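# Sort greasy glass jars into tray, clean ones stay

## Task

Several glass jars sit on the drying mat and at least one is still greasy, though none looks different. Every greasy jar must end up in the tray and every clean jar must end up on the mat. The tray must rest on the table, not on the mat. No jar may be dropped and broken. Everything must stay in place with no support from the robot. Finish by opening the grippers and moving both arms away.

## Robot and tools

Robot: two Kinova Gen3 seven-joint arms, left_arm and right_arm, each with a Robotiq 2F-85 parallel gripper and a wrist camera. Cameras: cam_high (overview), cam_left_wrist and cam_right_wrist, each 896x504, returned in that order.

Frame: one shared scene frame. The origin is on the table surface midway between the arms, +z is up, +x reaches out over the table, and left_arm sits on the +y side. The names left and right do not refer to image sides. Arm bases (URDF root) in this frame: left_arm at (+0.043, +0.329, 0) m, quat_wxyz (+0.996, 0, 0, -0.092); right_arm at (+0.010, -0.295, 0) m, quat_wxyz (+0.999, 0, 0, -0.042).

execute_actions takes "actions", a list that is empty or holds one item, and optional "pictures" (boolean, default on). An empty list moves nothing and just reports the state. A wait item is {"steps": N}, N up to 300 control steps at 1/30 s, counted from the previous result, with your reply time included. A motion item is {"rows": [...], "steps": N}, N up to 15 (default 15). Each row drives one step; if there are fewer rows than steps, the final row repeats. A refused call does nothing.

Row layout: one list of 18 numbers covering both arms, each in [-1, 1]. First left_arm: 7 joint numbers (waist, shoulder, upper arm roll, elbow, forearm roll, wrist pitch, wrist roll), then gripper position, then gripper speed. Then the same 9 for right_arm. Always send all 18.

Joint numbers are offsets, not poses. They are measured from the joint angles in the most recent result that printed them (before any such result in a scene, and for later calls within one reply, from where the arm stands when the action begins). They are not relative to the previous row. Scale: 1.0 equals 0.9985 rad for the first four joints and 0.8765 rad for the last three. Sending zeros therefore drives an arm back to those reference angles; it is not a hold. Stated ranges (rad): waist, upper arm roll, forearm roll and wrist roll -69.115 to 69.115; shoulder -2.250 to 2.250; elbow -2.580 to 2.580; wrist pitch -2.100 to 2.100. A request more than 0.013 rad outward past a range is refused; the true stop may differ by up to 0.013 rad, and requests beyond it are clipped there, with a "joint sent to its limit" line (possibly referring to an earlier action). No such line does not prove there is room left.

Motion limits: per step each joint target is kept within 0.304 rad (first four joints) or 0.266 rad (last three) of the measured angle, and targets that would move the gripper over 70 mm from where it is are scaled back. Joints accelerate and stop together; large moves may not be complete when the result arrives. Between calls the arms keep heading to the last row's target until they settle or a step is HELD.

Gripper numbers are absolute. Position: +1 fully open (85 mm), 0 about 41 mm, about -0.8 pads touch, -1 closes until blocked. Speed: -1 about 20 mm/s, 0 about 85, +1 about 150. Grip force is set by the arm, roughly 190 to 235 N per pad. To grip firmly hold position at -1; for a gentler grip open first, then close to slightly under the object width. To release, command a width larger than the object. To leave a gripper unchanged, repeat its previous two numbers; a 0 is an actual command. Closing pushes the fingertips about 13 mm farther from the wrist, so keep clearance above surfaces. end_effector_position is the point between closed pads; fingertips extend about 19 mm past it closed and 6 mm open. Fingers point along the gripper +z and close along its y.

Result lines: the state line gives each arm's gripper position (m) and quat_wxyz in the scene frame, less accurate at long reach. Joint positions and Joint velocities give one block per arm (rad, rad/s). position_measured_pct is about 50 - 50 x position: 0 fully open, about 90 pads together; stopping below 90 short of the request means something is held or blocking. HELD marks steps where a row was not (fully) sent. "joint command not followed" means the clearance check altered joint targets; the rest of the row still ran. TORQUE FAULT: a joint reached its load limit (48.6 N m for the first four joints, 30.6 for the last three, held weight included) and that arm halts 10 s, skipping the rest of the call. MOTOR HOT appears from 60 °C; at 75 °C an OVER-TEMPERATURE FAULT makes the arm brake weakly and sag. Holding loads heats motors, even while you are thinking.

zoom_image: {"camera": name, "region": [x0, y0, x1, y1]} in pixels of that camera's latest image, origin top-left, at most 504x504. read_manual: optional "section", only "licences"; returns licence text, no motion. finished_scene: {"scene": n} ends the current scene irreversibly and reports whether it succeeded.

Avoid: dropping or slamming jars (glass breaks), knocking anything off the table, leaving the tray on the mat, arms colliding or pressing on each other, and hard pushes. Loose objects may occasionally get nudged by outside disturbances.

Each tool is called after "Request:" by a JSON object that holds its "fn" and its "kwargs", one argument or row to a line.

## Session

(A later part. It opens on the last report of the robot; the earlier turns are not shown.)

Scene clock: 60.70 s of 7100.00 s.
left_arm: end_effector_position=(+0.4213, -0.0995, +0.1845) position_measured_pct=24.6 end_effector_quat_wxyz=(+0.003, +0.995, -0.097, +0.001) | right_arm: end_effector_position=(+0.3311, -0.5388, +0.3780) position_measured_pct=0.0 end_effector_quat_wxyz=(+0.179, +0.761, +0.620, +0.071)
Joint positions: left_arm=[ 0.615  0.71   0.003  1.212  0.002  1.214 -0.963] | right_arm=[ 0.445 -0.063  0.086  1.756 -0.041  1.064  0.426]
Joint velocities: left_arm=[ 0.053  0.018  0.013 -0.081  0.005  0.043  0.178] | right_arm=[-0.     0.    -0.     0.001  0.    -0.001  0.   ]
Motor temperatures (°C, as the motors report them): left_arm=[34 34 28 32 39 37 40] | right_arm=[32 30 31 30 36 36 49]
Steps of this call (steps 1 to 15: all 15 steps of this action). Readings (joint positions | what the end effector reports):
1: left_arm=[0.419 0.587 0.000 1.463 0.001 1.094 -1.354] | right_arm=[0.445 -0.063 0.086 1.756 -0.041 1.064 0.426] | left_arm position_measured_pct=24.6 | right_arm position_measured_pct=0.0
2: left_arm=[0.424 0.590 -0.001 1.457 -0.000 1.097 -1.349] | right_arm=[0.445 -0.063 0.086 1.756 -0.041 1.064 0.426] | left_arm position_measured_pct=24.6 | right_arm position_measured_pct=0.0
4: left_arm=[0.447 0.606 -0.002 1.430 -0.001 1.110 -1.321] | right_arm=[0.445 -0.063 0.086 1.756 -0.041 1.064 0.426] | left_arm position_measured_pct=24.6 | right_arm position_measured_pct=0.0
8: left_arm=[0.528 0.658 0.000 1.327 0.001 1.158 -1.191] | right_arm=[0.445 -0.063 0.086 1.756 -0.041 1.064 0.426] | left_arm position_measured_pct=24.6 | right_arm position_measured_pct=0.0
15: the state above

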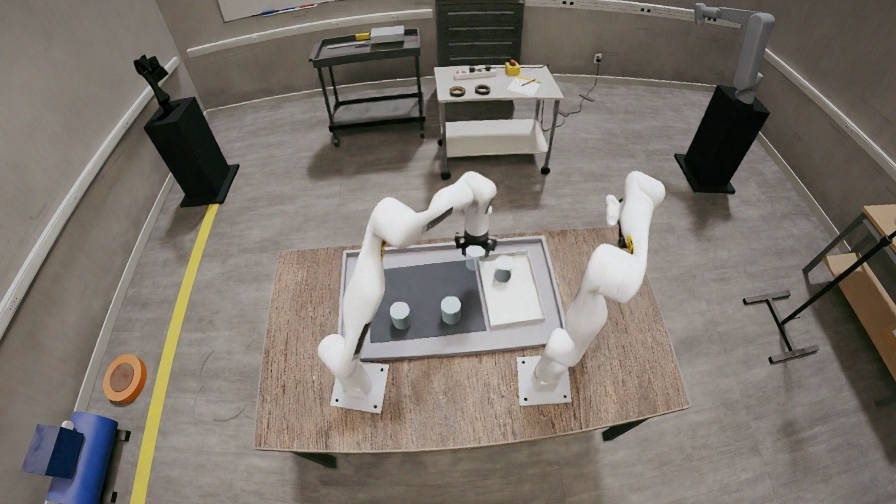

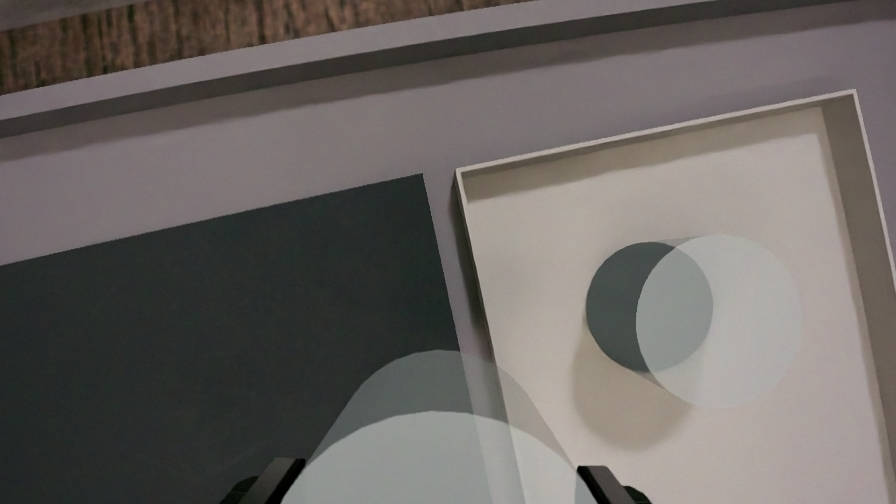

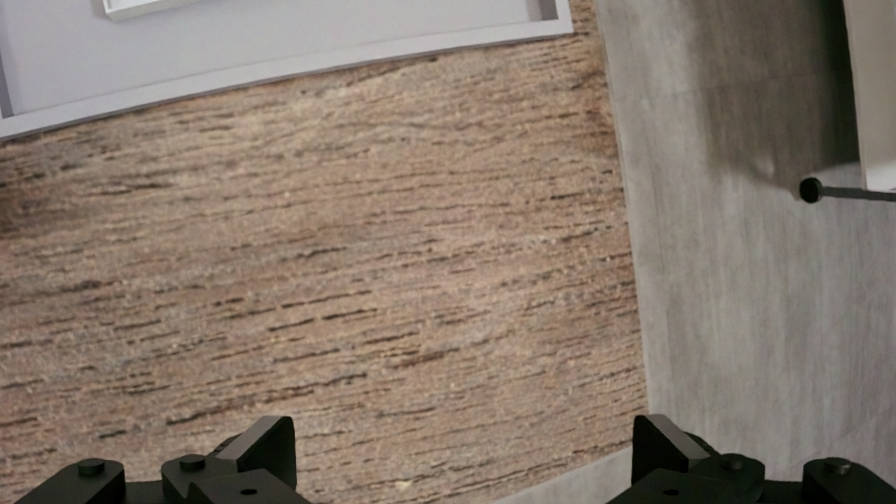

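Request:
{"fn": "execute_actions", "kwargs": {
  "actions": [
    {"rows":[[0.207,0.137,-0.003,-0.257,-0.002,0.144,0.455,0.38,-0.3,0,0,0,0,0,0,0,1,0]]}
  ],
  "pictures": false
}}

Request:
{"fn": "execute_actions", "kwargs": {
  "actions": [
    {"steps":12}
  ],
  "pictures": false
}}

Request:
{"fn": "execute_actions", "kwargs": {
  "actions": [
    {"rows":[[0,0.101,0,0.143,0,-0.278,0,0.38,-0.3,0,0,0,0,0,0,0,1,0]]}
  ]
}}

Scene clock: 63.47 s of 7100.00 s.
left_arm: end_effector_position=(+0.3541, -0.2084, +0.1818) position_measured_pct=24.6 end_effector_quat_wxyz=(+0.002, +1.000, -0.001, -0.001) | right_arm: end_effector_position=(+0.3311, -0.5388, +0.3780) position_measured_pct=0.0 end_effector_quat_wxyz=(+0.179, +0.761, +0.620, +0.071)
Joint positions: left_arm=[ 0.817  0.842  0.003  0.96   0.002  1.339 -0.568] | right_arm=[ 0.445 -0.063  0.086  1.756 -0.041  1.064  0.426]
Joint velocities: left_arm=[ 0.059  0.022  0.013 -0.079  0.006  0.042  0.179] | right_arm=[-0.    -0.    -0.    -0.     0.    -0.001  0.001]
Motor temperatures (°C, as the motors report them): left_arm=[34 34 28 32 39 37 40] | right_arm=[32 30 31 30 36 36 49]
Steps of this call (steps 1 to 15: the robot went on to your last target; steps 16 to 68: nothing new was sent; steps 69 to 83: all 15 steps of this action). Readings (joint positions | what the end effector reports):
69: left_arm=[0.621 0.715 0.000 1.208 0.001 1.216 -0.959] | right_arm=[0.445 -0.063 0.086 1.756 -0.041 1.064 0.426] | left_arm position_measured_pct=24.6 | right_arm position_measured_pct=0.0
70: left_arm=[0.626 0.719 -0.001 1.202 -0.000 1.219 -0.954] | right_arm=[0.445 -0.063 0.086 1.756 -0.041 1.064 0.426] | left_arm position_measured_pct=24.6 | right_arm position_measured_pct=0.0
72: left_arm=[0.649 0.735 -0.003 1.175 -0.001 1.233 -0.926] | right_arm=[0.445 -0.063 0.086 1.756 -0.041 1.064 0.426] | left_arm position_measured_pct=24.6 | right_arm position_measured_pct=0.0
76: left_arm=[0.729 0.788 -0.000 1.073 0.001 1.282 -0.796] | right_arm=[0.445 -0.063 0.086 1.756 -0.041 1.064 0.426] | left_arm position_measured_pct=24.6 | right_arm position_measured_pct=0.0
83: the state above

Scene clock: 63.87 s of 7100.00 s.
left_arm: end_effector_position=(+0.3537, -0.2091, +0.1803) position_measured_pct=24.6 end_effector_quat_wxyz=(-0.000, +1.000, -0.000, -0.000) | right_arm: end_effector_position=(+0.3311, -0.5388, +0.3780) position_measured_pct=0.0 end_effector_quat_wxyz=(+0.179, +0.761, +0.620, +0.071)
Joint positions: left_arm=[ 0.821  0.846  0.     0.956  0.001  1.34  -0.565] | right_arm=[ 0.445 -0.063  0.086  1.756 -0.041  1.064  0.426]
Joint velocities: left_arm=[ 0.001  0.001 -0.002 -0.001 -0.     0.001  0.001] | right_arm=[-0.  0. -0.  0.  0. -0.  0.]
Motor temperatures (°C, as the motors report them): left_arm=[34 34 28 32 39 37 40] | right_arm=[32 30 31 30 36 36 49]
Steps of this call (steps 1 to 12: the robot went on to your last target). Readings (joint positions | what the end effector reports):
1: left_arm=[0.819 0.843 0.003 0.958 0.002 1.339 -0.565] | right_arm=[0.445 -0.063 0.086 1.756 -0.041 1.064 0.426] | left_arm position_measured_pct=24.6 | right_arm position_measured_pct=0.0
2: left_arm=[0.819 0.843 0.002 0.957 0.001 1.340 -0.565] | right_arm=[0.445 -0.063 0.086 1.756 -0.041 1.064 0.426] | left_arm position_measured_pct=24.6 | right_arm position_measured_pct=0.0
4: left_arm=[0.820 0.845 0.000 0.956 0.000 1.340 -0.565] | right_arm=[0.445 -0.063 0.086 1.756 -0.041 1.064 0.426] | left_arm position_measured_pct=24.6 | right_arm position_measured_pct=0.0
8: left_arm=[0.821 0.846 0.000 0.956 0.001 1.340 -0.565] | right_arm=[0.445 -0.063 0.086 1.756 -0.041 1.064 0.426] | left_arm position_measured_pct=24.6 | right_arm position_measured_pct=0.0
12: the state above

Scene clock: 64.37 s of 7100.00 s.
left_arm: end_effector_position=(+0.3537, -0.2092, +0.0756) position_measured_pct=24.6 end_effector_quat_wxyz=(-0.000, +1.000, -0.000, -0.000) | right_arm: end_effector_position=(+0.3311, -0.5388, +0.3780) position_measured_pct=0.0 end_effector_quat_wxyz=(+0.179, +0.761, +0.620, +0.071)
Joint positions: left_arm=[ 0.821  0.947  0.     1.099  0.001  1.097 -0.565] | right_arm=[ 0.445 -0.063  0.086  1.756 -0.041  1.064  0.426]
Joint velocities: left_arm=[-0.001  0.003  0.001 -0.003  0.    -0.001  0.001] | right_arm=[-0.     0.     0.     0.     0.001  0.001 -0.001]
Motor temperatures (°C, as the motors report them): left_arm=[34 34 28 32 39 37 40] | right_arm=[32 30 31 30 36 36 49]
Steps of this call (steps 1 to 15: all 15 steps of this action). Readings (joint positions | what the end effector reports):
1: left_arm=[0.821 0.847 0.000 0.957 0.000 1.339 -0.565] | right_arm=[0.445 -0.063 0.086 1.756 -0.041 1.064 0.426] | left_arm position_measured_pct=24.6 | right_arm position_measured_pct=0.0
2: left_arm=[0.821 0.851 0.000 0.961 0.000 1.330 -0.565] | right_arm=[0.445 -0.063 0.086 1.756 -0.041 1.064 0.426] | left_arm position_measured_pct=24.6 | right_arm position_measured_pct=0.0
4: left_arm=[0.821 0.870 0.000 0.987 0.000 1.285 -0.565] | right_arm=[0.445 -0.063 0.086 1.756 -0.041 1.064 0.426] | left_arm position_measured_pct=24.6 | right_arm position_measured_pct=0.0
8: left_arm=[0.821 0.930 0.000 1.073 0.001 1.139 -0.565] | right_arm=[0.445 -0.063 0.086 1.756 -0.041 1.064 0.426] | left_arm position_measured_pct=24.6 | right_arm position_measured_pct=0.0
15: the state above

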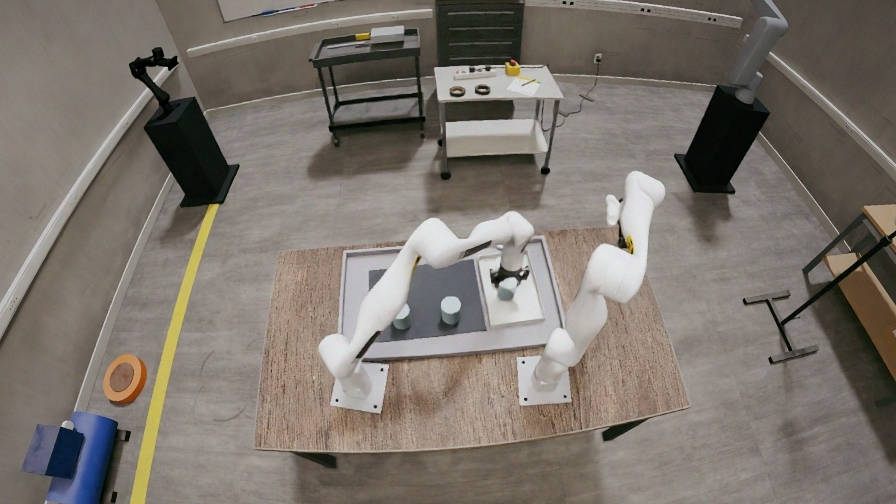

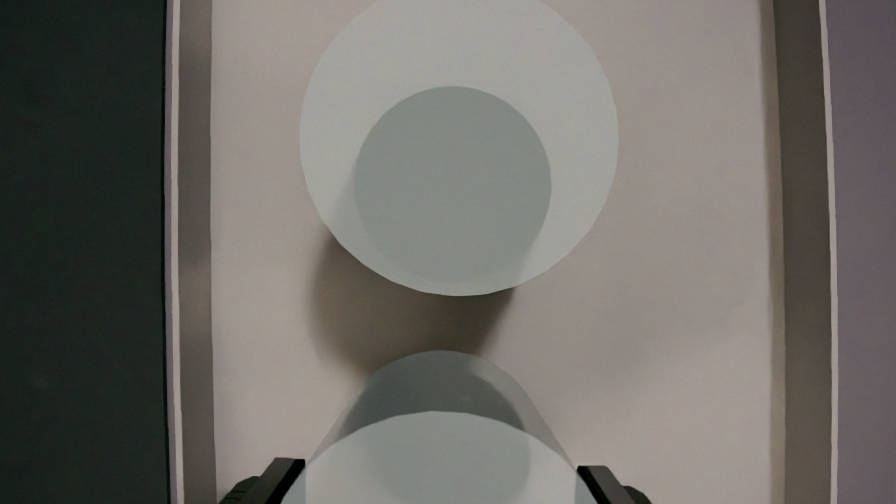

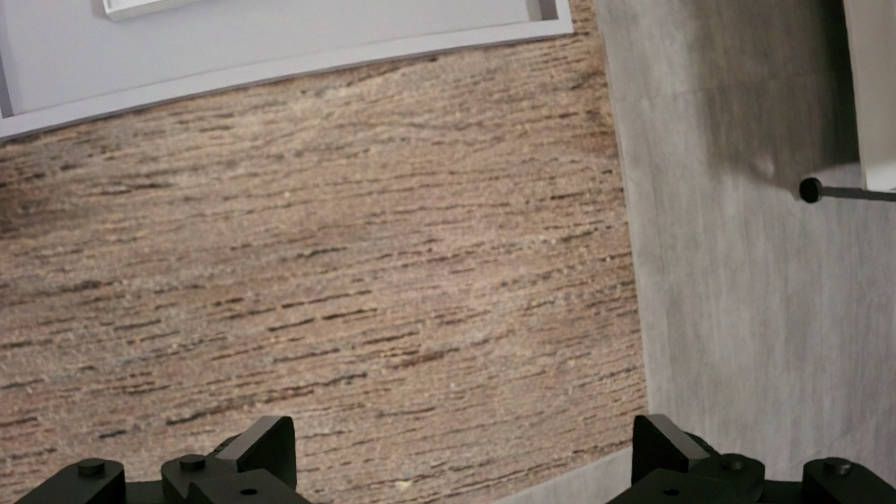

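Request:
{"fn": "execute_actions", "kwargs": {
  "actions": [
    {"rows":[[0,0.004,0,0.002,0,-0.007,0,0.38,-0.3,0,0,0,0,0,0,0,1,0],[0,0.006,0,0.0035,0,-0.011,0,0.38,-0.3,0,0,0,0,0,0,0,1,0],[0,0.008,0,0.0045,0,-0.014,0,0.38,-0.3,0,0,0,0,0,0,0,1,0],[0,0.01,0,0.0055,0,-0.018,0,0.38,-0.3,0,0,0,0,0,0,0,1,0],[0,0.012,0,0.007,0,-0.021,0,0.38,-0.3,0,0,0,0,0,0,0,1,0],[0,0.0135,0,0.0075,0,-0.024,0,0.38,-0.3,0,0,0,0,0,0,0,1,0],[0,0.015,0,0.0085,0,-0.027,0,0.38,-0.3,0,0,0,0,0,0,0,1,0],[0,0.0165,0,0.0095,0,-0.03,0,0.38,-0.3,0,0,0,0,0,0,0,1,0],[0,0.018,0,0.01,0,-0.032,0,0.38,-0.3,0,0,0,0,0,0,0,1,0]],"steps":13}
  ],
  "pictures": false
}}

Request:
{"fn": "execute_actions", "kwargs": {
  "actions": [
    {"rows":[[0,0,0,0,0,0,0,1,0,0,0,0,0,0,0,0,1,0]],"steps":8}
  ],
  "pictures": false
}}

Request:
{"fn": "execute_actions", "kwargs": {
  "actions": [
    {"rows":[[0,-0.077,0,-0.072,0,0.169,-0.2,1,0,0,0,0,0,0,0,0,1,0]]}
  ],
  "pictures": false
}}

Request:
{"fn": "execute_actions", "kwargs": {
  "actions": [
    {"rows":[[-0.129,-0.422,0,0.842,0,-0.478,-1,1,0,0,0,0,0,0,0,0,1,0]]}
  ],
  "pictures": false
}}

Request:
{"fn": "execute_actions", "kwargs": {
  "actions": [
    {"steps":32}
  ]
}}

Scene clock: 70.90 s of 7100.00 s.
left_arm: end_effector_position=(+0.3539, -0.2094, +0.0617) position_measured_pct=24.6 end_effector_quat_wxyz=(-0.000, +1.000, -0.000, -0.000) | right_arm: end_effector_position=(+0.3311, -0.5388, +0.3780) position_measured_pct=0.0 end_effector_quat_wxyz=(+0.179, +0.761, +0.620, +0.071)
Joint positions: left_arm=[ 0.821  0.965  0.     1.109  0.001  1.069 -0.565] | right_arm=[ 0.445 -0.063  0.086  1.756 -0.041  1.064  0.426]
Joint velocities: left_arm=[-0.     0.002  0.001 -0.002  0.    -0.002  0.002] | right_arm=[-0.     0.    -0.     0.     0.    -0.001  0.   ]
Motor temperatures (°C, as the motors report them): left_arm=[34 34 28 32 39 37 40] | right_arm=[32 30 31 30 36 36 49]
Steps of this call (steps 1 to 15: the robot went on to your last target; steps 16 to 90: nothing new was sent; then 3.10 s passed at rest; steps 91 to 103: all 13 steps of this action). Readings (joint positions | what the end effector reports):
91: left_arm=[0.821 0.948 0.000 1.099 0.001 1.095 -0.565] | right_arm=[0.445 -0.063 0.086 1.756 -0.041 1.064 0.426] | left_arm position_measured_pct=24.6 | right_arm position_measured_pct=0.0
92: left_arm=[0.821 0.950 0.000 1.100 0.001 1.092 -0.565] | right_arm=[0.445 -0.063 0.086 1.756 -0.041 1.064 0.426] | left_arm position_measured_pct=24.6 | right_arm position_measured_pct=0.0
94: left_arm=[0.821 0.955 0.000 1.103 0.001 1.085 -0.565] | right_arm=[0.445 -0.063 0.086 1.756 -0.041 1.064 0.426] | left_arm position_measured_pct=24.6 | right_arm position_measured_pct=0.0
98: left_arm=[0.821 0.962 0.000 1.107 0.001 1.073 -0.565] | right_arm=[0.445 -0.063 0.086 1.756 -0.041 1.064 0.426] | left_arm position_measured_pct=24.6 | right_arm position_measured_pct=0.0
103: the state above

Scene clock: 71.17 s of 7100.00 s.
left_arm: end_effector_position=(+0.3539, -0.2095, +0.0620) position_measured_pct=8.7 end_effector_quat_wxyz=(+0.000, +1.000, -0.000, -0.000) | right_arm: end_effector_position=(+0.3311, -0.5388, +0.3780) position_measured_pct=0.0 end_effector_quat_wxyz=(+0.179, +0.761, +0.620, +0.071)
Joint positions: left_arm=[ 0.821  0.964  0.     1.109  0.001  1.069 -0.565] | right_arm=[ 0.445 -0.063  0.086  1.756 -0.041  1.064  0.426]
Joint velocities: left_arm=[ 0.001  0.004 -0.     0.003 -0.    -0.001  0.001] | right_arm=[ 0.    -0.    -0.    -0.    -0.    -0.001  0.001]
Motor temperatures (°C, as the motors report them): left_arm=[34 34 28 32 39 37 40] | right_arm=[32 30 31 30 36 36 49]
Steps of this call (steps 1 to 8: all 8 steps of this action). Readings (joint positions | what the end effector reports):
1: left_arm=[0.821 0.965 0.000 1.109 0.001 1.069 -0.565] | right_arm=[0.445 -0.063 0.086 1.756 -0.041 1.064 0.426] | left_arm position_measured_pct=24.6 | right_arm position_measured_pct=0.0
2: left_arm=[0.821 0.965 0.000 1.109 0.001 1.069 -0.565] | right_arm=[0.445 -0.063 0.086 1.756 -0.041 1.064 0.426] | left_arm position_measured_pct=24.2 | right_arm position_measured_pct=0.0
4: left_arm=[0.821 0.964 0.000 1.109 0.000 1.069 -0.565] | right_arm=[0.445 -0.063 0.086 1.756 -0.041 1.064 0.426] | left_arm position_measured_pct=19.8 | right_arm position_measured_pct=0.0
8: the state above

Scene clock: 71.67 s of 7100.00 s.
left_arm: end_effector_position=(+0.3540, -0.2096, +0.1302) position_measured_pct=0.0 end_effector_quat_wxyz=(+0.000, +0.996, -0.088, -0.000) | right_arm: end_effector_position=(+0.3311, -0.5388, +0.3780) position_measured_pct=0.0 end_effector_quat_wxyz=(+0.179, +0.761, +0.620, +0.071)
Joint positions: left_arm=[ 0.821  0.888  0.     1.037  0.001  1.217 -0.74 ] | right_arm=[ 0.445 -0.063  0.086  1.756 -0.041  1.064  0.426]
Joint velocities: left_arm=[-0.001 -0.003 -0.001  0.001  0.    -0.001  0.001] | right_arm=[-0.     0.    -0.     0.     0.001 -0.002  0.001]
Motor temperatures (°C, as the motors report them): left_arm=[34 34 28 32 39 37 40] | right_arm=[32 30 31 30 36 36 49]
Steps of this call (steps 1 to 15: all 15 steps of this action). Readings (joint positions | what the end effector reports):
1: left_arm=[0.821 0.963 0.000 1.108 0.001 1.070 -0.566] | right_arm=[0.445 -0.063 0.086 1.756 -0.041 1.064 0.426] | left_arm position_measured_pct=5.6 | right_arm position_measured_pct=0.0
2: left_arm=[0.821 0.959 0.000 1.105 0.001 1.078 -0.575] | right_arm=[0.445 -0.063 0.086 1.756 -0.041 1.064 0.426] | left_arm position_measured_pct=3.2 | right_arm position_measured_pct=0.0
4: left_arm=[0.821 0.936 0.000 1.085 0.001 1.122 -0.626] | right_arm=[0.445 -0.063 0.086 1.756 -0.041 1.064 0.426] | left_arm position_measured_pct=0.8 | right_arm position_measured_pct=0.0
8: left_arm=[0.821 0.890 0.000 1.037 0.000 1.212 -0.735] | right_arm=[0.445 -0.063 0.086 1.756 -0.041 1.064 0.426] | left_arm position_measured_pct=0.0 | right_arm position_measured_pct=0.0
15: the state above

Scene clock: 72.17 s of 7100.00 s.
left_arm: end_effector_position=(+0.3809, -0.1333, +0.2058) position_measured_pct=0.0 end_effector_quat_wxyz=(+0.074, +0.966, -0.227, +0.095) | right_arm: end_effector_position=(+0.3311, -0.5388, +0.3780) position_measured_pct=0.0 end_effector_quat_wxyz=(+0.179, +0.761, +0.620, +0.071)
Joint positions: left_arm=[ 0.711  0.537 -0.001  1.489  0.     0.874 -1.137] | right_arm=[ 0.445 -0.063  0.086  1.756 -0.041  1.064  0.426]
Joint velocities: left_arm=[-0.101 -0.373  0.001  1.173  0.001 -0.463 -1.042] | right_arm=[-0.     0.    -0.     0.    -0.001  0.    -0.   ]
Motor temperatures (°C, as the motors report them): left_arm=[34 34 28 32 39 37 40] | right_arm=[32 30 31 30 36 36 49]
Steps of this call (steps 1 to 15: all 15 steps of this action). Readings (joint positions | what the end effector reports):
1: left_arm=[0.821 0.886 0.000 1.038 0.001 1.216 -0.741] | right_arm=[0.445 -0.063 0.086 1.756 -0.041 1.064 0.426] | left_arm position_measured_pct=0.0 | right_arm position_measured_pct=0.0
2: left_arm=[0.818 0.880 0.001 1.044 0.001 1.211 -0.745] | right_arm=[0.445 -0.063 0.086 1.756 -0.041 1.064 0.426] | left_arm position_measured_pct=0.0 | right_arm position_measured_pct=0.0
4: left_arm=[0.806 0.850 0.002 1.072 0.001 1.188 -0.768] | right_arm=[0.445 -0.063 0.086 1.756 -0.041 1.064 0.426] | left_arm position_measured_pct=0.0 | right_arm position_measured_pct=0.0
8: left_arm=[0.762 0.728 0.000 1.191 0.000 1.084 -0.871] | right_arm=[0.445 -0.063 0.086 1.756 -0.041 1.064 0.426] | left_arm position_measured_pct=0.0 | right_arm position_measured_pct=0.0
15: the state above

Scene clock: 73.23 s of 7100.00 s.
left_arm: end_effector_position=(+0.2883, -0.0058, +0.1298) position_measured_pct=0.0 end_effector_quat_wxyz=(+0.000, +0.895, -0.445, -0.000) | right_arm: end_effector_position=(+0.3311, -0.5388, +0.3780) position_measured_pct=0.0 end_effector_quat_wxyz=(+0.179, +0.761, +0.620, +0.071)
Joint positions: left_arm=[ 0.693  0.466  0.     1.877  0.001  0.798 -1.616] | right_arm=[ 0.445 -0.063  0.086  1.756 -0.041  1.064  0.426]
Joint velocities: left_arm=[-0.001 -0.001 -0.    -0.     0.    -0.003 -0.002] | right_arm=[ 0.    -0.     0.    -0.001 -0.     0.     0.   ]
Motor temperatures (°C, as the motors report them): left_arm=[34 34 28 32 39 37 40] | right_arm=[32 30 31 30 36 36 49]
Steps of this call (steps 1 to 30: the robot went on to your last target; steps 31 to 32: nothing new was sent). Readings (joint positions | what the end effector reports):
1: left_arm=[0.708 0.526 -0.000 1.527 0.000 0.860 -1.171] | right_arm=[0.445 -0.063 0.086 1.756 -0.041 1.064 0.426] | left_arm position_measured_pct=0.0 | right_arm position_measured_pct=0.0
2: left_arm=[0.706 0.518 -0.000 1.562 0.000 0.850 -1.202] | right_arm=[0.445 -0.063 0.086 1.756 -0.041 1.064 0.426] | left_arm position_measured_pct=0.0 | right_arm position_measured_pct=0.0
4: left_arm=[0.703 0.505 -0.000 1.629 0.000 0.835 -1.262] | right_arm=[0.445 -0.063 0.086 1.756 -0.041 1.064 0.426] | left_arm position_measured_pct=0.0 | right_arm position_measured_pct=0.0
8: left_arm=[0.698 0.486 -0.000 1.754 0.000 0.817 -1.406] | right_arm=[0.445 -0.063 0.086 1.756 -0.041 1.064 0.426] | left_arm position_measured_pct=0.0 | right_arm position_measured_pct=0.0
32: the state above
All arms were judged still, so your last target was given up. Only a new action makes them travel on or press farther. Fingers that are still opening or closing keep moving.

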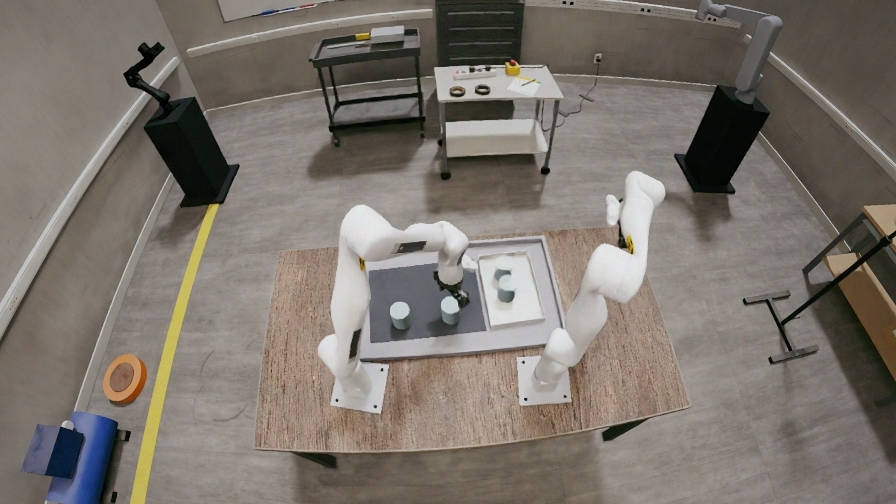

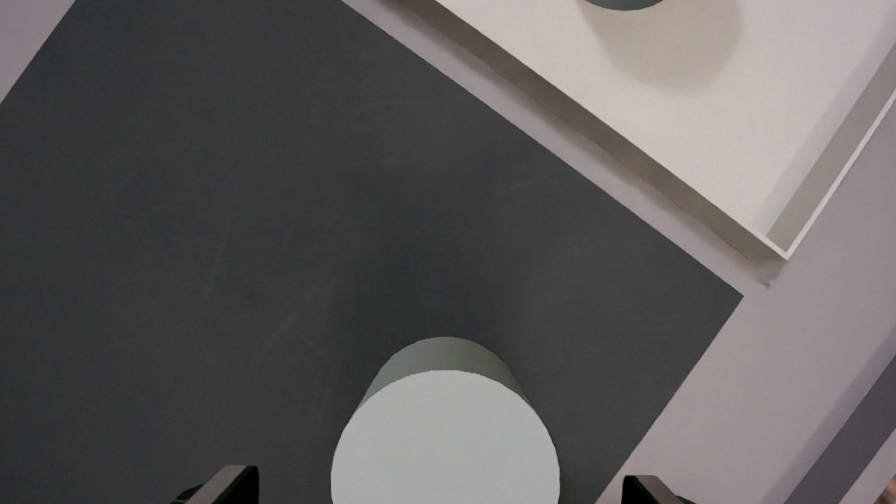

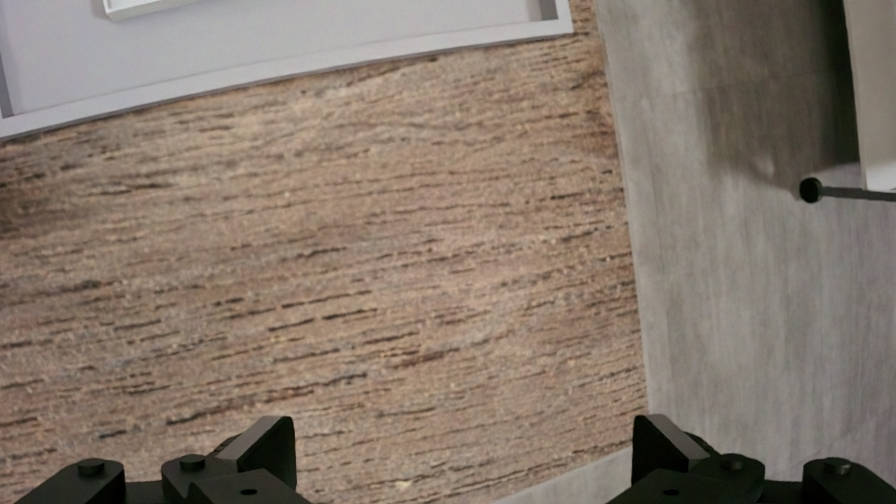

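Request:
{"fn": "execute_actions", "kwargs": {
  "actions": []
}}

Scene clock: 81.93 s of 7100.00 s.
left_arm: end_effector_position=(+0.2883, -0.0058, +0.1298) position_measured_pct=0.0 end_effector_quat_wxyz=(+0.000, +0.895, -0.445, -0.000) | right_arm: end_effector_position=(+0.3311, -0.5388, +0.3780) position_measured_pct=0.0 end_effector_quat_wxyz=(+0.179, +0.761, +0.620, +0.071)
Joint positions: left_arm=[ 0.693  0.466  0.     1.877  0.001  0.798 -1.616] | right_arm=[ 0.445 -0.063  0.086  1.756 -0.041  1.064  0.426]
Joint velocities: left_arm=[-0.     0.     0.001  0.    -0.     0.     0.001] | right_arm=[ 0.    -0.     0.    -0.     0.001  0.     0.001]
Motor temperatures (°C, as the motors report them): left_arm=[34 34 28 32 39 37 40] | right_arm=[32 30 31 30 36 36 49]
Steps of this call (steps 1 to 90: nothing new was sent; then 5.70 s passed at rest). Readings (joint positions | what the end effector reports):
1: left_arm=[0.693 0.466 0.000 1.877 0.001 0.798 -1.616] | right_arm=[0.445 -0.063 0.086 1.756 -0.041 1.064 0.426] | left_arm position_measured_pct=0.0 | right_arm position_measured_pct=0.0
2: left_arm=[0.693 0.466 0.000 1.877 0.001 0.798 -1.616] | right_arm=[0.445 -0.063 0.086 1.756 -0.041 1.064 0.426] | left_arm position_measured_pct=0.0 | right_arm position_measured_pct=0.0
4: left_arm=[0.693 0.466 0.000 1.877 0.001 0.798 -1.616] | right_arm=[0.445 -0.063 0.086 1.756 -0.041 1.064 0.426] | left_arm position_measured_pct=0.0 | right_arm position_measured_pct=0.0
8: left_arm=[0.693 0.466 0.000 1.877 0.001 0.798 -1.616] | right_arm=[0.445 -0.063 0.086 1.756 -0.041 1.064 0.426] | left_arm position_measured_pct=0.0 | right_arm position_measured_pct=0.0
90: the state above

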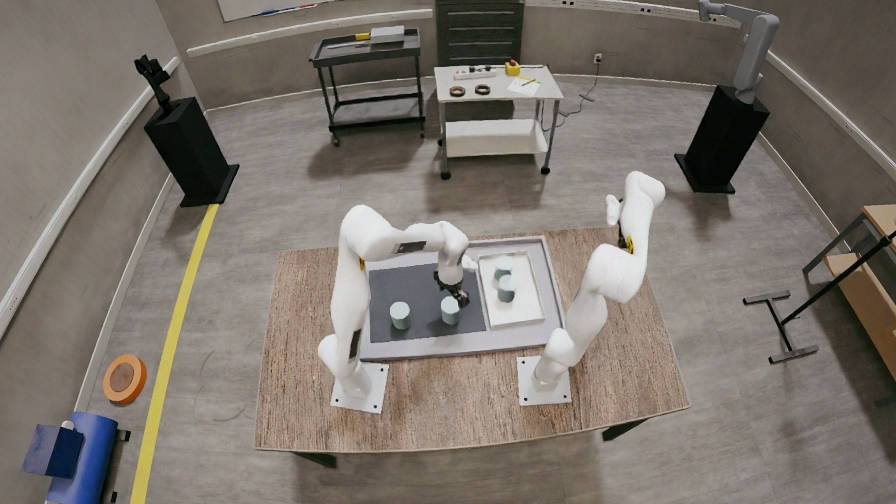

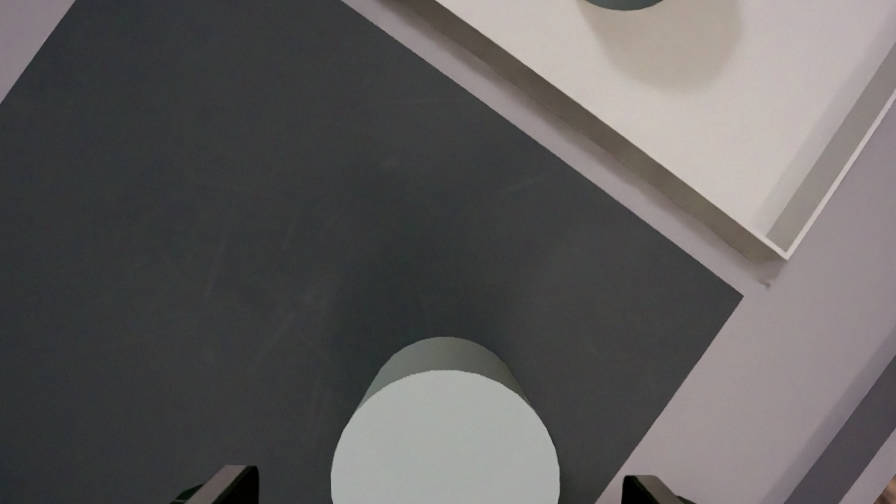

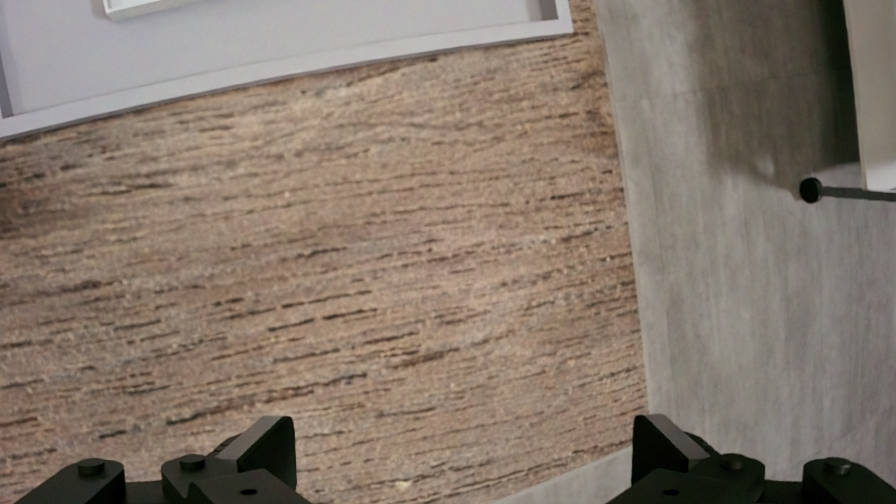

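Request:
{"fn": "execute_actions", "kwargs": {
  "actions": [
    {"rows":[[0.002,0.085,0,0.073,0,-0.179,0,1,0,0,0,0,0,0,0,0,1,0]]}
  ],
  "pictures": false
}}

Request:
{"fn": "execute_actions", "kwargs": {
  "actions": [
    {"steps":10}
  ]
}}

Request:
{"fn": "execute_actions", "kwargs": {
  "actions": [
    {"rows":[[-0.004,0,0,0,0,0,0,1,0,0,0,0,0,0,0,0,1,0],[-0.008,0,0,0,0,0,0,1,0,0,0,0,0,0,0,0,1,0],[-0.012,0,0,0,0,0,0,1,0,0,0,0,0,0,0,0,1,0],[-0.016,0,0,0,0,0,0,1,0,0,0,0,0,0,0,0,1,0],[-0.02,0,0,0,0,0,0,1,0,0,0,0,0,0,0,0,1,0],[-0.024,0,0,0,0,0,0,1,0,0,0,0,0,0,0,0,1,0],[-0.028,0,0,0,0,0,0,1,0,0,0,0,0,0,0,0,1,0],[-0.032,0,0,0,0,0,0,1,0,0,0,0,0,0,0,0,1,0],[-0.035,0,0,0,0,0,0,1,0,0,0,0,0,0,0,0,1,0],[-0.038,0,0,0,0,0,0,1,0,0,0,0,0,0,0,0,1,0],[-0.041,0,0,0,0,0,0,1,0,0,0,0,0,0,0,0,1,0]]}
  ],
  "pictures": false
}}

Request:
{"fn": "execute_actions", "kwargs": {
  "actions": [
    {"steps":8}
  ]
}}

Request:
{"fn": "execute_actions", "kwargs": {
  "actions": [
    {"rows":[[0.004,0,0,0,0,0,0,1,0,0,0,0,0,0,0,0,1,0],[0.008,0,0,0,0,0,0,1,0,0,0,0,0,0,0,0,1,0],[0.012,0,0,0,0,0,0,1,0,0,0,0,0,0,0,0,1,0],[0.016,0,0,0,0,0,0,1,0,0,0,0,0,0,0,0,1,0],[0.02,0,0,0,0,0,0,1,0,0,0,0,0,0,0,0,1,0],[0.024,0,0,0,0,0,0,1,0,0,0,0,0,0,0,0,1,0],[0.028,0,0,0,0,0,0,1,0,0,0,0,0,0,0,0,1,0],[0.032,0,0,0,0,0,0,1,0,0,0,0,0,0,0,0,1,0],[0.036,0,0,0,0,0,0,1,0,0,0,0,0,0,0,0,1,0]]}
  ]
}}

Scene clock: 90.77 s of 7100.00 s.
left_arm: end_effector_position=(+0.2836, -0.0014, +0.0801) position_measured_pct=0.0 end_effector_quat_wxyz=(+0.000, +0.895, -0.446, -0.000) | right_arm: end_effector_position=(+0.3311, -0.5388, +0.3780) position_measured_pct=0.0 end_effector_quat_wxyz=(+0.179, +0.761, +0.620, +0.071)
Joint positions: left_arm=[ 0.695  0.551  0.     1.95   0.001  0.641 -1.616] | right_arm=[ 0.445 -0.063  0.086  1.756 -0.041  1.064  0.426]
Joint velocities: left_arm=[-0.     0.006  0.001  0.001 -0.    -0.     0.001] | right_arm=[ 0.    -0.    -0.    -0.    -0.002  0.002  0.001]
Motor temperatures (°C, as the motors report them): left_arm=[34 34 28 32 39 37 40] | right_arm=[32 30 31 30 36 36 49]
Steps of this call (steps 1 to 90: nothing new was sent; then 5.33 s passed at rest; steps 91 to 105: all 15 steps of this action). Readings (joint positions | what the end effector reports):
91: left_arm=[0.693 0.468 0.000 1.878 0.001 0.796 -1.616] | right_arm=[0.445 -0.063 0.086 1.756 -0.041 1.064 0.426] | left_arm position_measured_pct=0.0 | right_arm position_measured_pct=0.0
92: left_arm=[0.693 0.474 0.000 1.882 0.000 0.786 -1.616] | right_arm=[0.445 -0.063 0.086 1.756 -0.041 1.064 0.426] | left_arm position_measured_pct=0.0 | right_arm position_measured_pct=0.0
94: left_arm=[0.694 0.504 0.000 1.905 0.000 0.737 -1.616] | right_arm=[0.445 -0.063 0.086 1.756 -0.041 1.064 0.426] | left_arm position_measured_pct=0.0 | right_arm position_measured_pct=0.0
98: left_arm=[0.694 0.547 0.000 1.949 0.001 0.645 -1.616] | right_arm=[0.445 -0.063 0.086 1.756 -0.041 1.064 0.426] | left_arm position_measured_pct=0.0 | right_arm position_measured_pct=0.0
105: the state above

Scene clock: 91.10 s of 7100.00 s.
left_arm: end_effector_position=(+0.2835, -0.0013, +0.0798) position_measured_pct=0.0 end_effector_quat_wxyz=(+0.000, +0.895, -0.446, -0.000) | right_arm: end_effector_position=(+0.3311, -0.5388, +0.3780) position_measured_pct=0.0 end_effector_quat_wxyz=(+0.179, +0.761, +0.620, +0.071)
Joint positions: left_arm=[ 0.695  0.551  0.     1.95   0.001  0.641 -1.616] | right_arm=[ 0.445 -0.063  0.086  1.756 -0.041  1.064  0.426]
Joint velocities: left_arm=[ 0.    -0.003  0.    -0.     0.     0.003 -0.001] | right_arm=[-0.     0.     0.     0.001 -0.001  0.001  0.   ]
Motor temperatures (°C, as the motors report them): left_arm=[34 34 28 32 39 37 40] | right_arm=[32 30 31 30 36 36 49]
Steps of this call (steps 1 to 10: the robot went on to your last target). Readings (joint positions | what the end effector reports):
1: left_arm=[0.695 0.551 0.000 1.950 0.001 0.641 -1.616] | right_arm=[0.445 -0.063 0.086 1.756 -0.041 1.064 0.426] | left_arm position_measured_pct=0.0 | right_arm position_measured_pct=0.0
2: left_arm=[0.695 0.551 0.000 1.950 0.001 0.641 -1.616] | right_arm=[0.445 -0.063 0.086 1.756 -0.041 1.064 0.426] | left_arm position_measured_pct=0.0 | right_arm position_measured_pct=0.0
4: left_arm=[0.695 0.551 0.000 1.950 0.001 0.641 -1.616] | right_arm=[0.445 -0.063 0.086 1.756 -0.041 1.064 0.426] | left_arm position_measured_pct=0.0 | right_arm position_measured_pct=0.0
8: left_arm=[0.695 0.551 0.000 1.950 0.001 0.641 -1.616] | right_arm=[0.445 -0.063 0.086 1.756 -0.041 1.064 0.426] | left_arm position_measured_pct=0.0 | right_arm position_measured_pct=0.0
10: the state above

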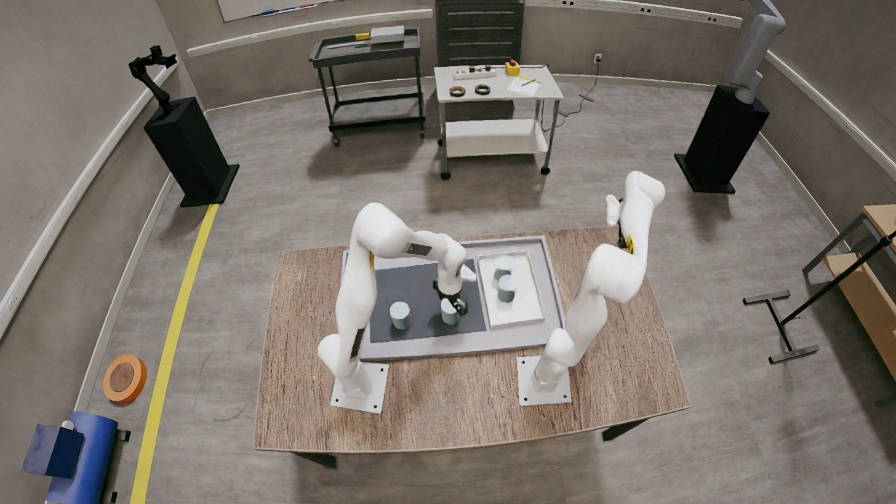

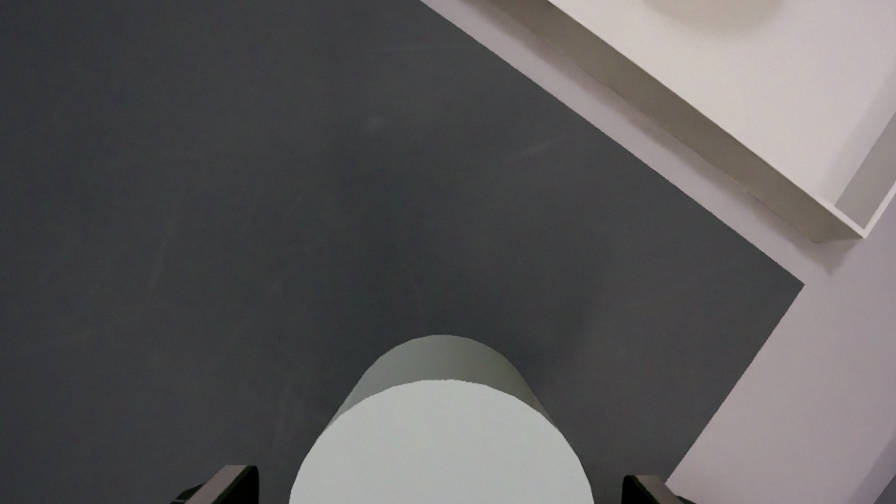

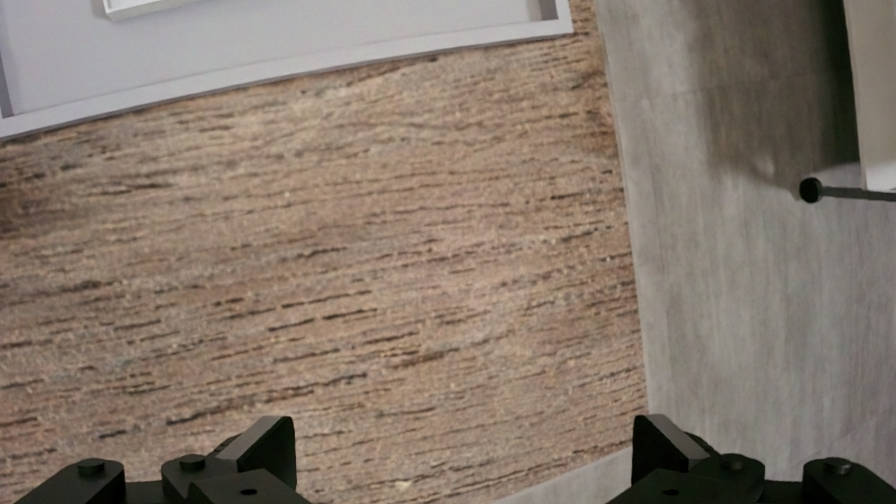

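Scene clock: 91.60 s of 7100.00 s.
left_arm: end_effector_position=(+0.2958, +0.0076, +0.0802) position_measured_pct=0.0 end_effector_quat_wxyz=(+0.001, +0.903, -0.429, -0.000) | right_arm: end_effector_position=(+0.3311, -0.5388, +0.3780) position_measured_pct=0.0 end_effector_quat_wxyz=(+0.179, +0.761, +0.620, +0.071)
Joint positions: left_arm=[ 0.656  0.55   0.001  1.95   0.001  0.641 -1.616] | right_arm=[ 0.445 -0.063  0.086  1.756 -0.041  1.064  0.426]
Joint velocities: left_arm=[-0.007 -0.001  0.003  0.001  0.001  0.001  0.001] | right_arm=[-0.     0.    -0.     0.    -0.     0.001  0.   ]
Motor temperatures (°C, as the motors report them): left_arm=[34 34 28 32 39 37 40] | right_arm=[32 30 31 30 36 36 49]
Steps of this call (steps 1 to 15: all 15 steps of this action). Readings (joint positions | what the end effector reports):
1: left_arm=[0.693 0.551 0.000 1.950 0.001 0.641 -1.616] | right_arm=[0.445 -0.063 0.086 1.756 -0.041 1.064 0.426] | left_arm position_measured_pct=0.0 | right_arm position_measured_pct=0.0
2: left_arm=[0.690 0.551 0.001 1.950 0.001 0.641 -1.616] | right_arm=[0.445 -0.063 0.086 1.756 -0.041 1.064 0.426] | left_arm position_measured_pct=0.0 | right_arm position_measured_pct=0.0
4: left_arm=[0.683 0.551 0.000 1.950 0.001 0.641 -1.616] | right_arm=[0.445 -0.063 0.086 1.756 -0.041 1.064 0.426] | left_arm position_measured_pct=0.0 | right_arm position_measured_pct=0.0
8: left_arm=[0.668 0.551 0.001 1.950 0.001 0.641 -1.616] | right_arm=[0.445 -0.063 0.086 1.756 -0.041 1.064 0.426] | left_arm position_measured_pct=0.0 | right_arm position_measured_pct=0.0
15: the state above

Scene clock: 91.87 s of 7100.00 s.
left_arm: end_effector_position=(+0.2960, +0.0076, +0.0803) position_measured_pct=0.0 end_effector_quat_wxyz=(+0.001, +0.903, -0.429, -0.000) | right_arm: end_effector_position=(+0.3311, -0.5388, +0.3780) position_measured_pct=0.0 end_effector_quat_wxyz=(+0.179, +0.761, +0.620, +0.071)
Joint positions: left_arm=[ 0.655  0.55   0.002  1.95   0.002  0.641 -1.616] | right_arm=[ 0.445 -0.063  0.086  1.756 -0.041  1.064  0.426]
Joint velocities: left_arm=[-0.001  0.001  0.001 -0.    -0.    -0.001  0.001] | right_arm=[ 0.    -0.     0.    -0.    -0.001  0.     0.001]
Motor temperatures (°C, as the motors report them): left_arm=[34 34 28 32 39 37 40] | right_arm=[32 30 31 30 36 36 49]
Steps of this call (steps 1 to 8: the robot went on to your last target). Readings (joint positions | what the end effector reports):
1: left_arm=[0.656 0.550 0.001 1.950 0.001 0.641 -1.616] | right_arm=[0.445 -0.063 0.086 1.756 -0.041 1.064 0.426] | left_arm position_measured_pct=0.0 | right_arm position_measured_pct=0.0
2: left_arm=[0.655 0.550 0.002 1.950 0.001 0.641 -1.616] | right_arm=[0.445 -0.063 0.086 1.756 -0.041 1.064 0.426] | left_arm position_measured_pct=0.0 | right_arm position_measured_pct=0.0
4: left_arm=[0.655 0.550 0.002 1.950 0.002 0.641 -1.616] | right_arm=[0.445 -0.063 0.086 1.756 -0.041 1.064 0.426] | left_arm position_measured_pct=0.0 | right_arm position_measured_pct=0.0
8: the state above

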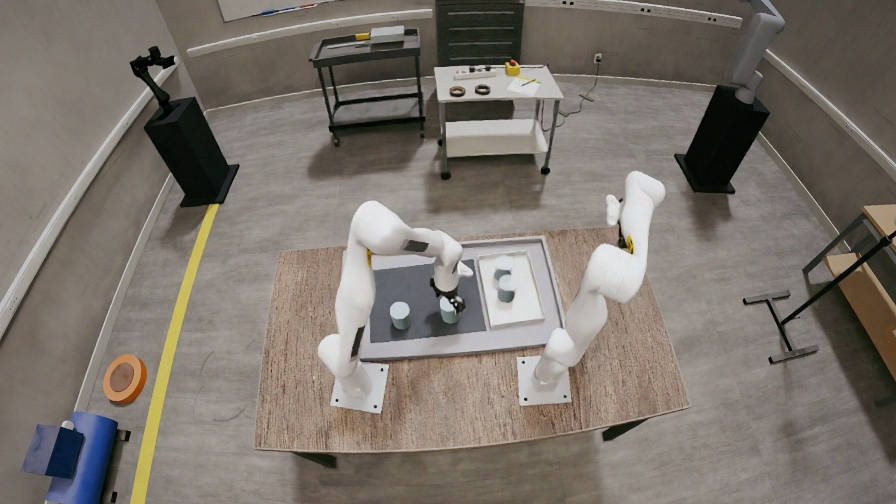

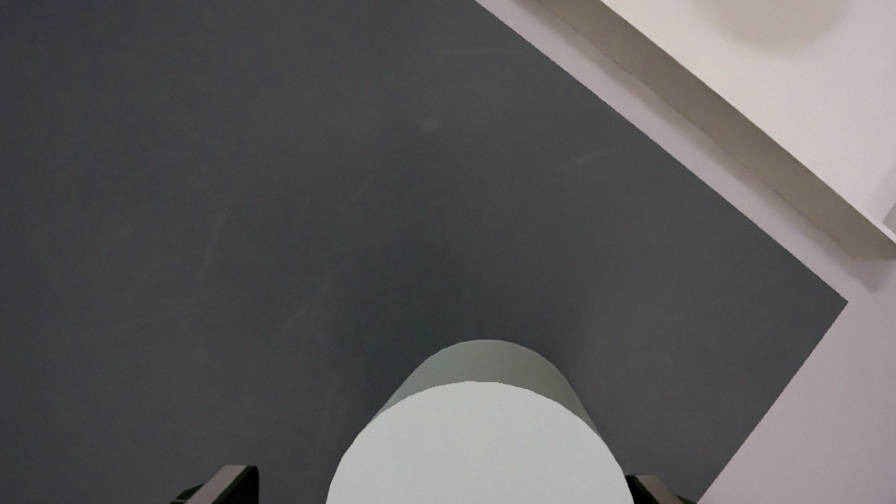

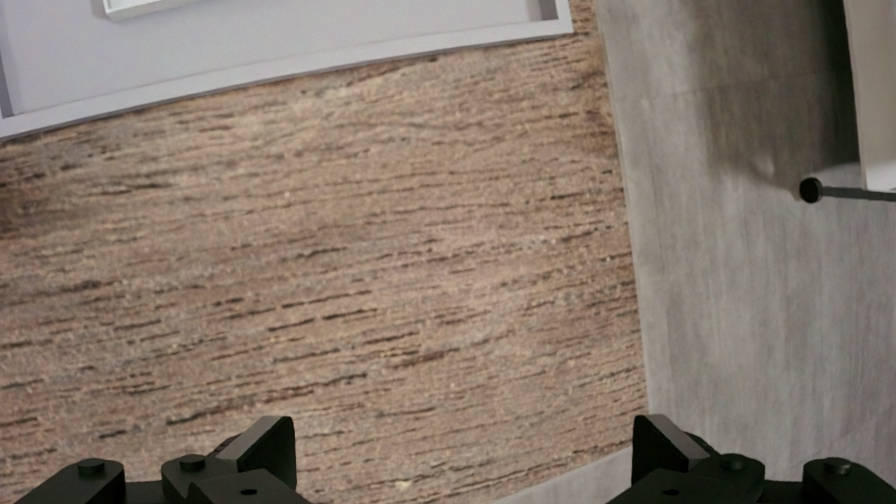

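Scene clock: 92.37 s of 7100.00 s.
left_arm: end_effector_position=(+0.2845, -0.0011, +0.0803) position_measured_pct=0.0 end_effector_quat_wxyz=(+0.001, +0.896, -0.445, -0.000) | right_arm: end_effector_position=(+0.3311, -0.5388, +0.3780) position_measured_pct=0.0 end_effector_quat_wxyz=(+0.179, +0.761, +0.620, +0.071)
Joint positions: left_arm=[ 0.69   0.55   0.002  1.95   0.002  0.641 -1.616] | right_arm=[ 0.445 -0.063  0.086  1.756 -0.041  1.064  0.426]
Joint velocities: left_arm=[ 0.006  0.    -0.001 -0.     0.    -0.001  0.001] | right_arm=[-0.     0.001  0.     0.001 -0.     0.    -0.   ]
Motor temperatures (°C, as the motors report them): left_arm=[34 34 28 32 39 37 40] | right_arm=[32 30 31 30 36 36 49]
Steps of this call (steps 1 to 15: all 15 steps of this action). Readings (joint positions | what the end effector reports):
1: left_arm=[0.656 0.550 0.001 1.950 0.001 0.641 -1.616] | right_arm=[0.445 -0.063 0.086 1.756 -0.041 1.064 0.426] | left_arm position_measured_pct=0.0 | right_arm position_measured_pct=0.0
2: left_arm=[0.660 0.550 0.001 1.950 0.001 0.641 -1.616] | right_arm=[0.445 -0.063 0.086 1.756 -0.041 1.064 0.426] | left_arm position_measured_pct=0.0 | right_arm position_measured_pct=0.0
4: left_arm=[0.667 0.550 0.002 1.950 0.002 0.641 -1.616] | right_arm=[0.445 -0.063 0.086 1.756 -0.041 1.064 0.426] | left_arm position_measured_pct=0.0 | right_arm position_measured_pct=0.0
8: left_arm=[0.682 0.550 0.002 1.950 0.002 0.641 -1.616] | right_arm=[0.445 -0.063 0.086 1.756 -0.041 1.064 0.426] | left_arm position_measured_pct=0.0 | right_arm position_measured_pct=0.0
15: the state above

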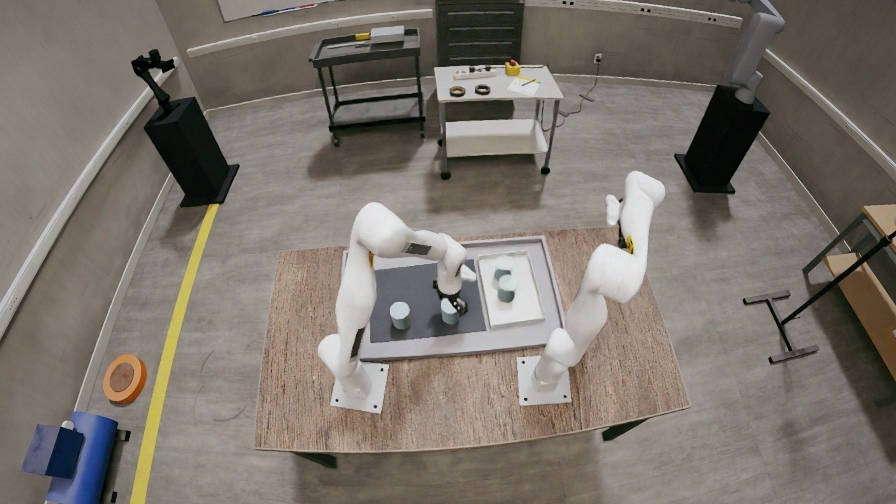

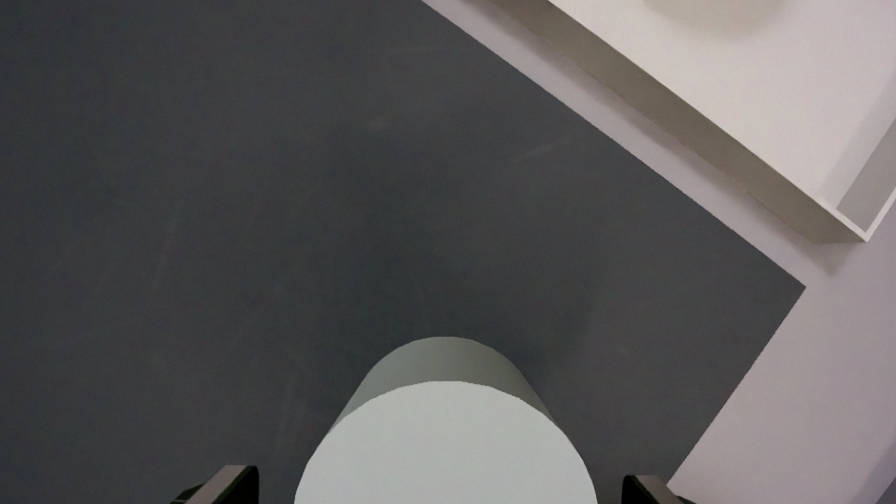

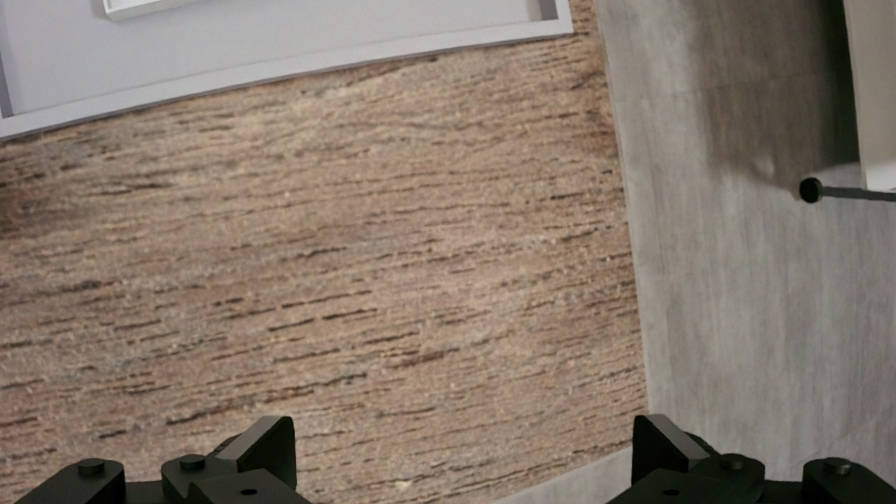

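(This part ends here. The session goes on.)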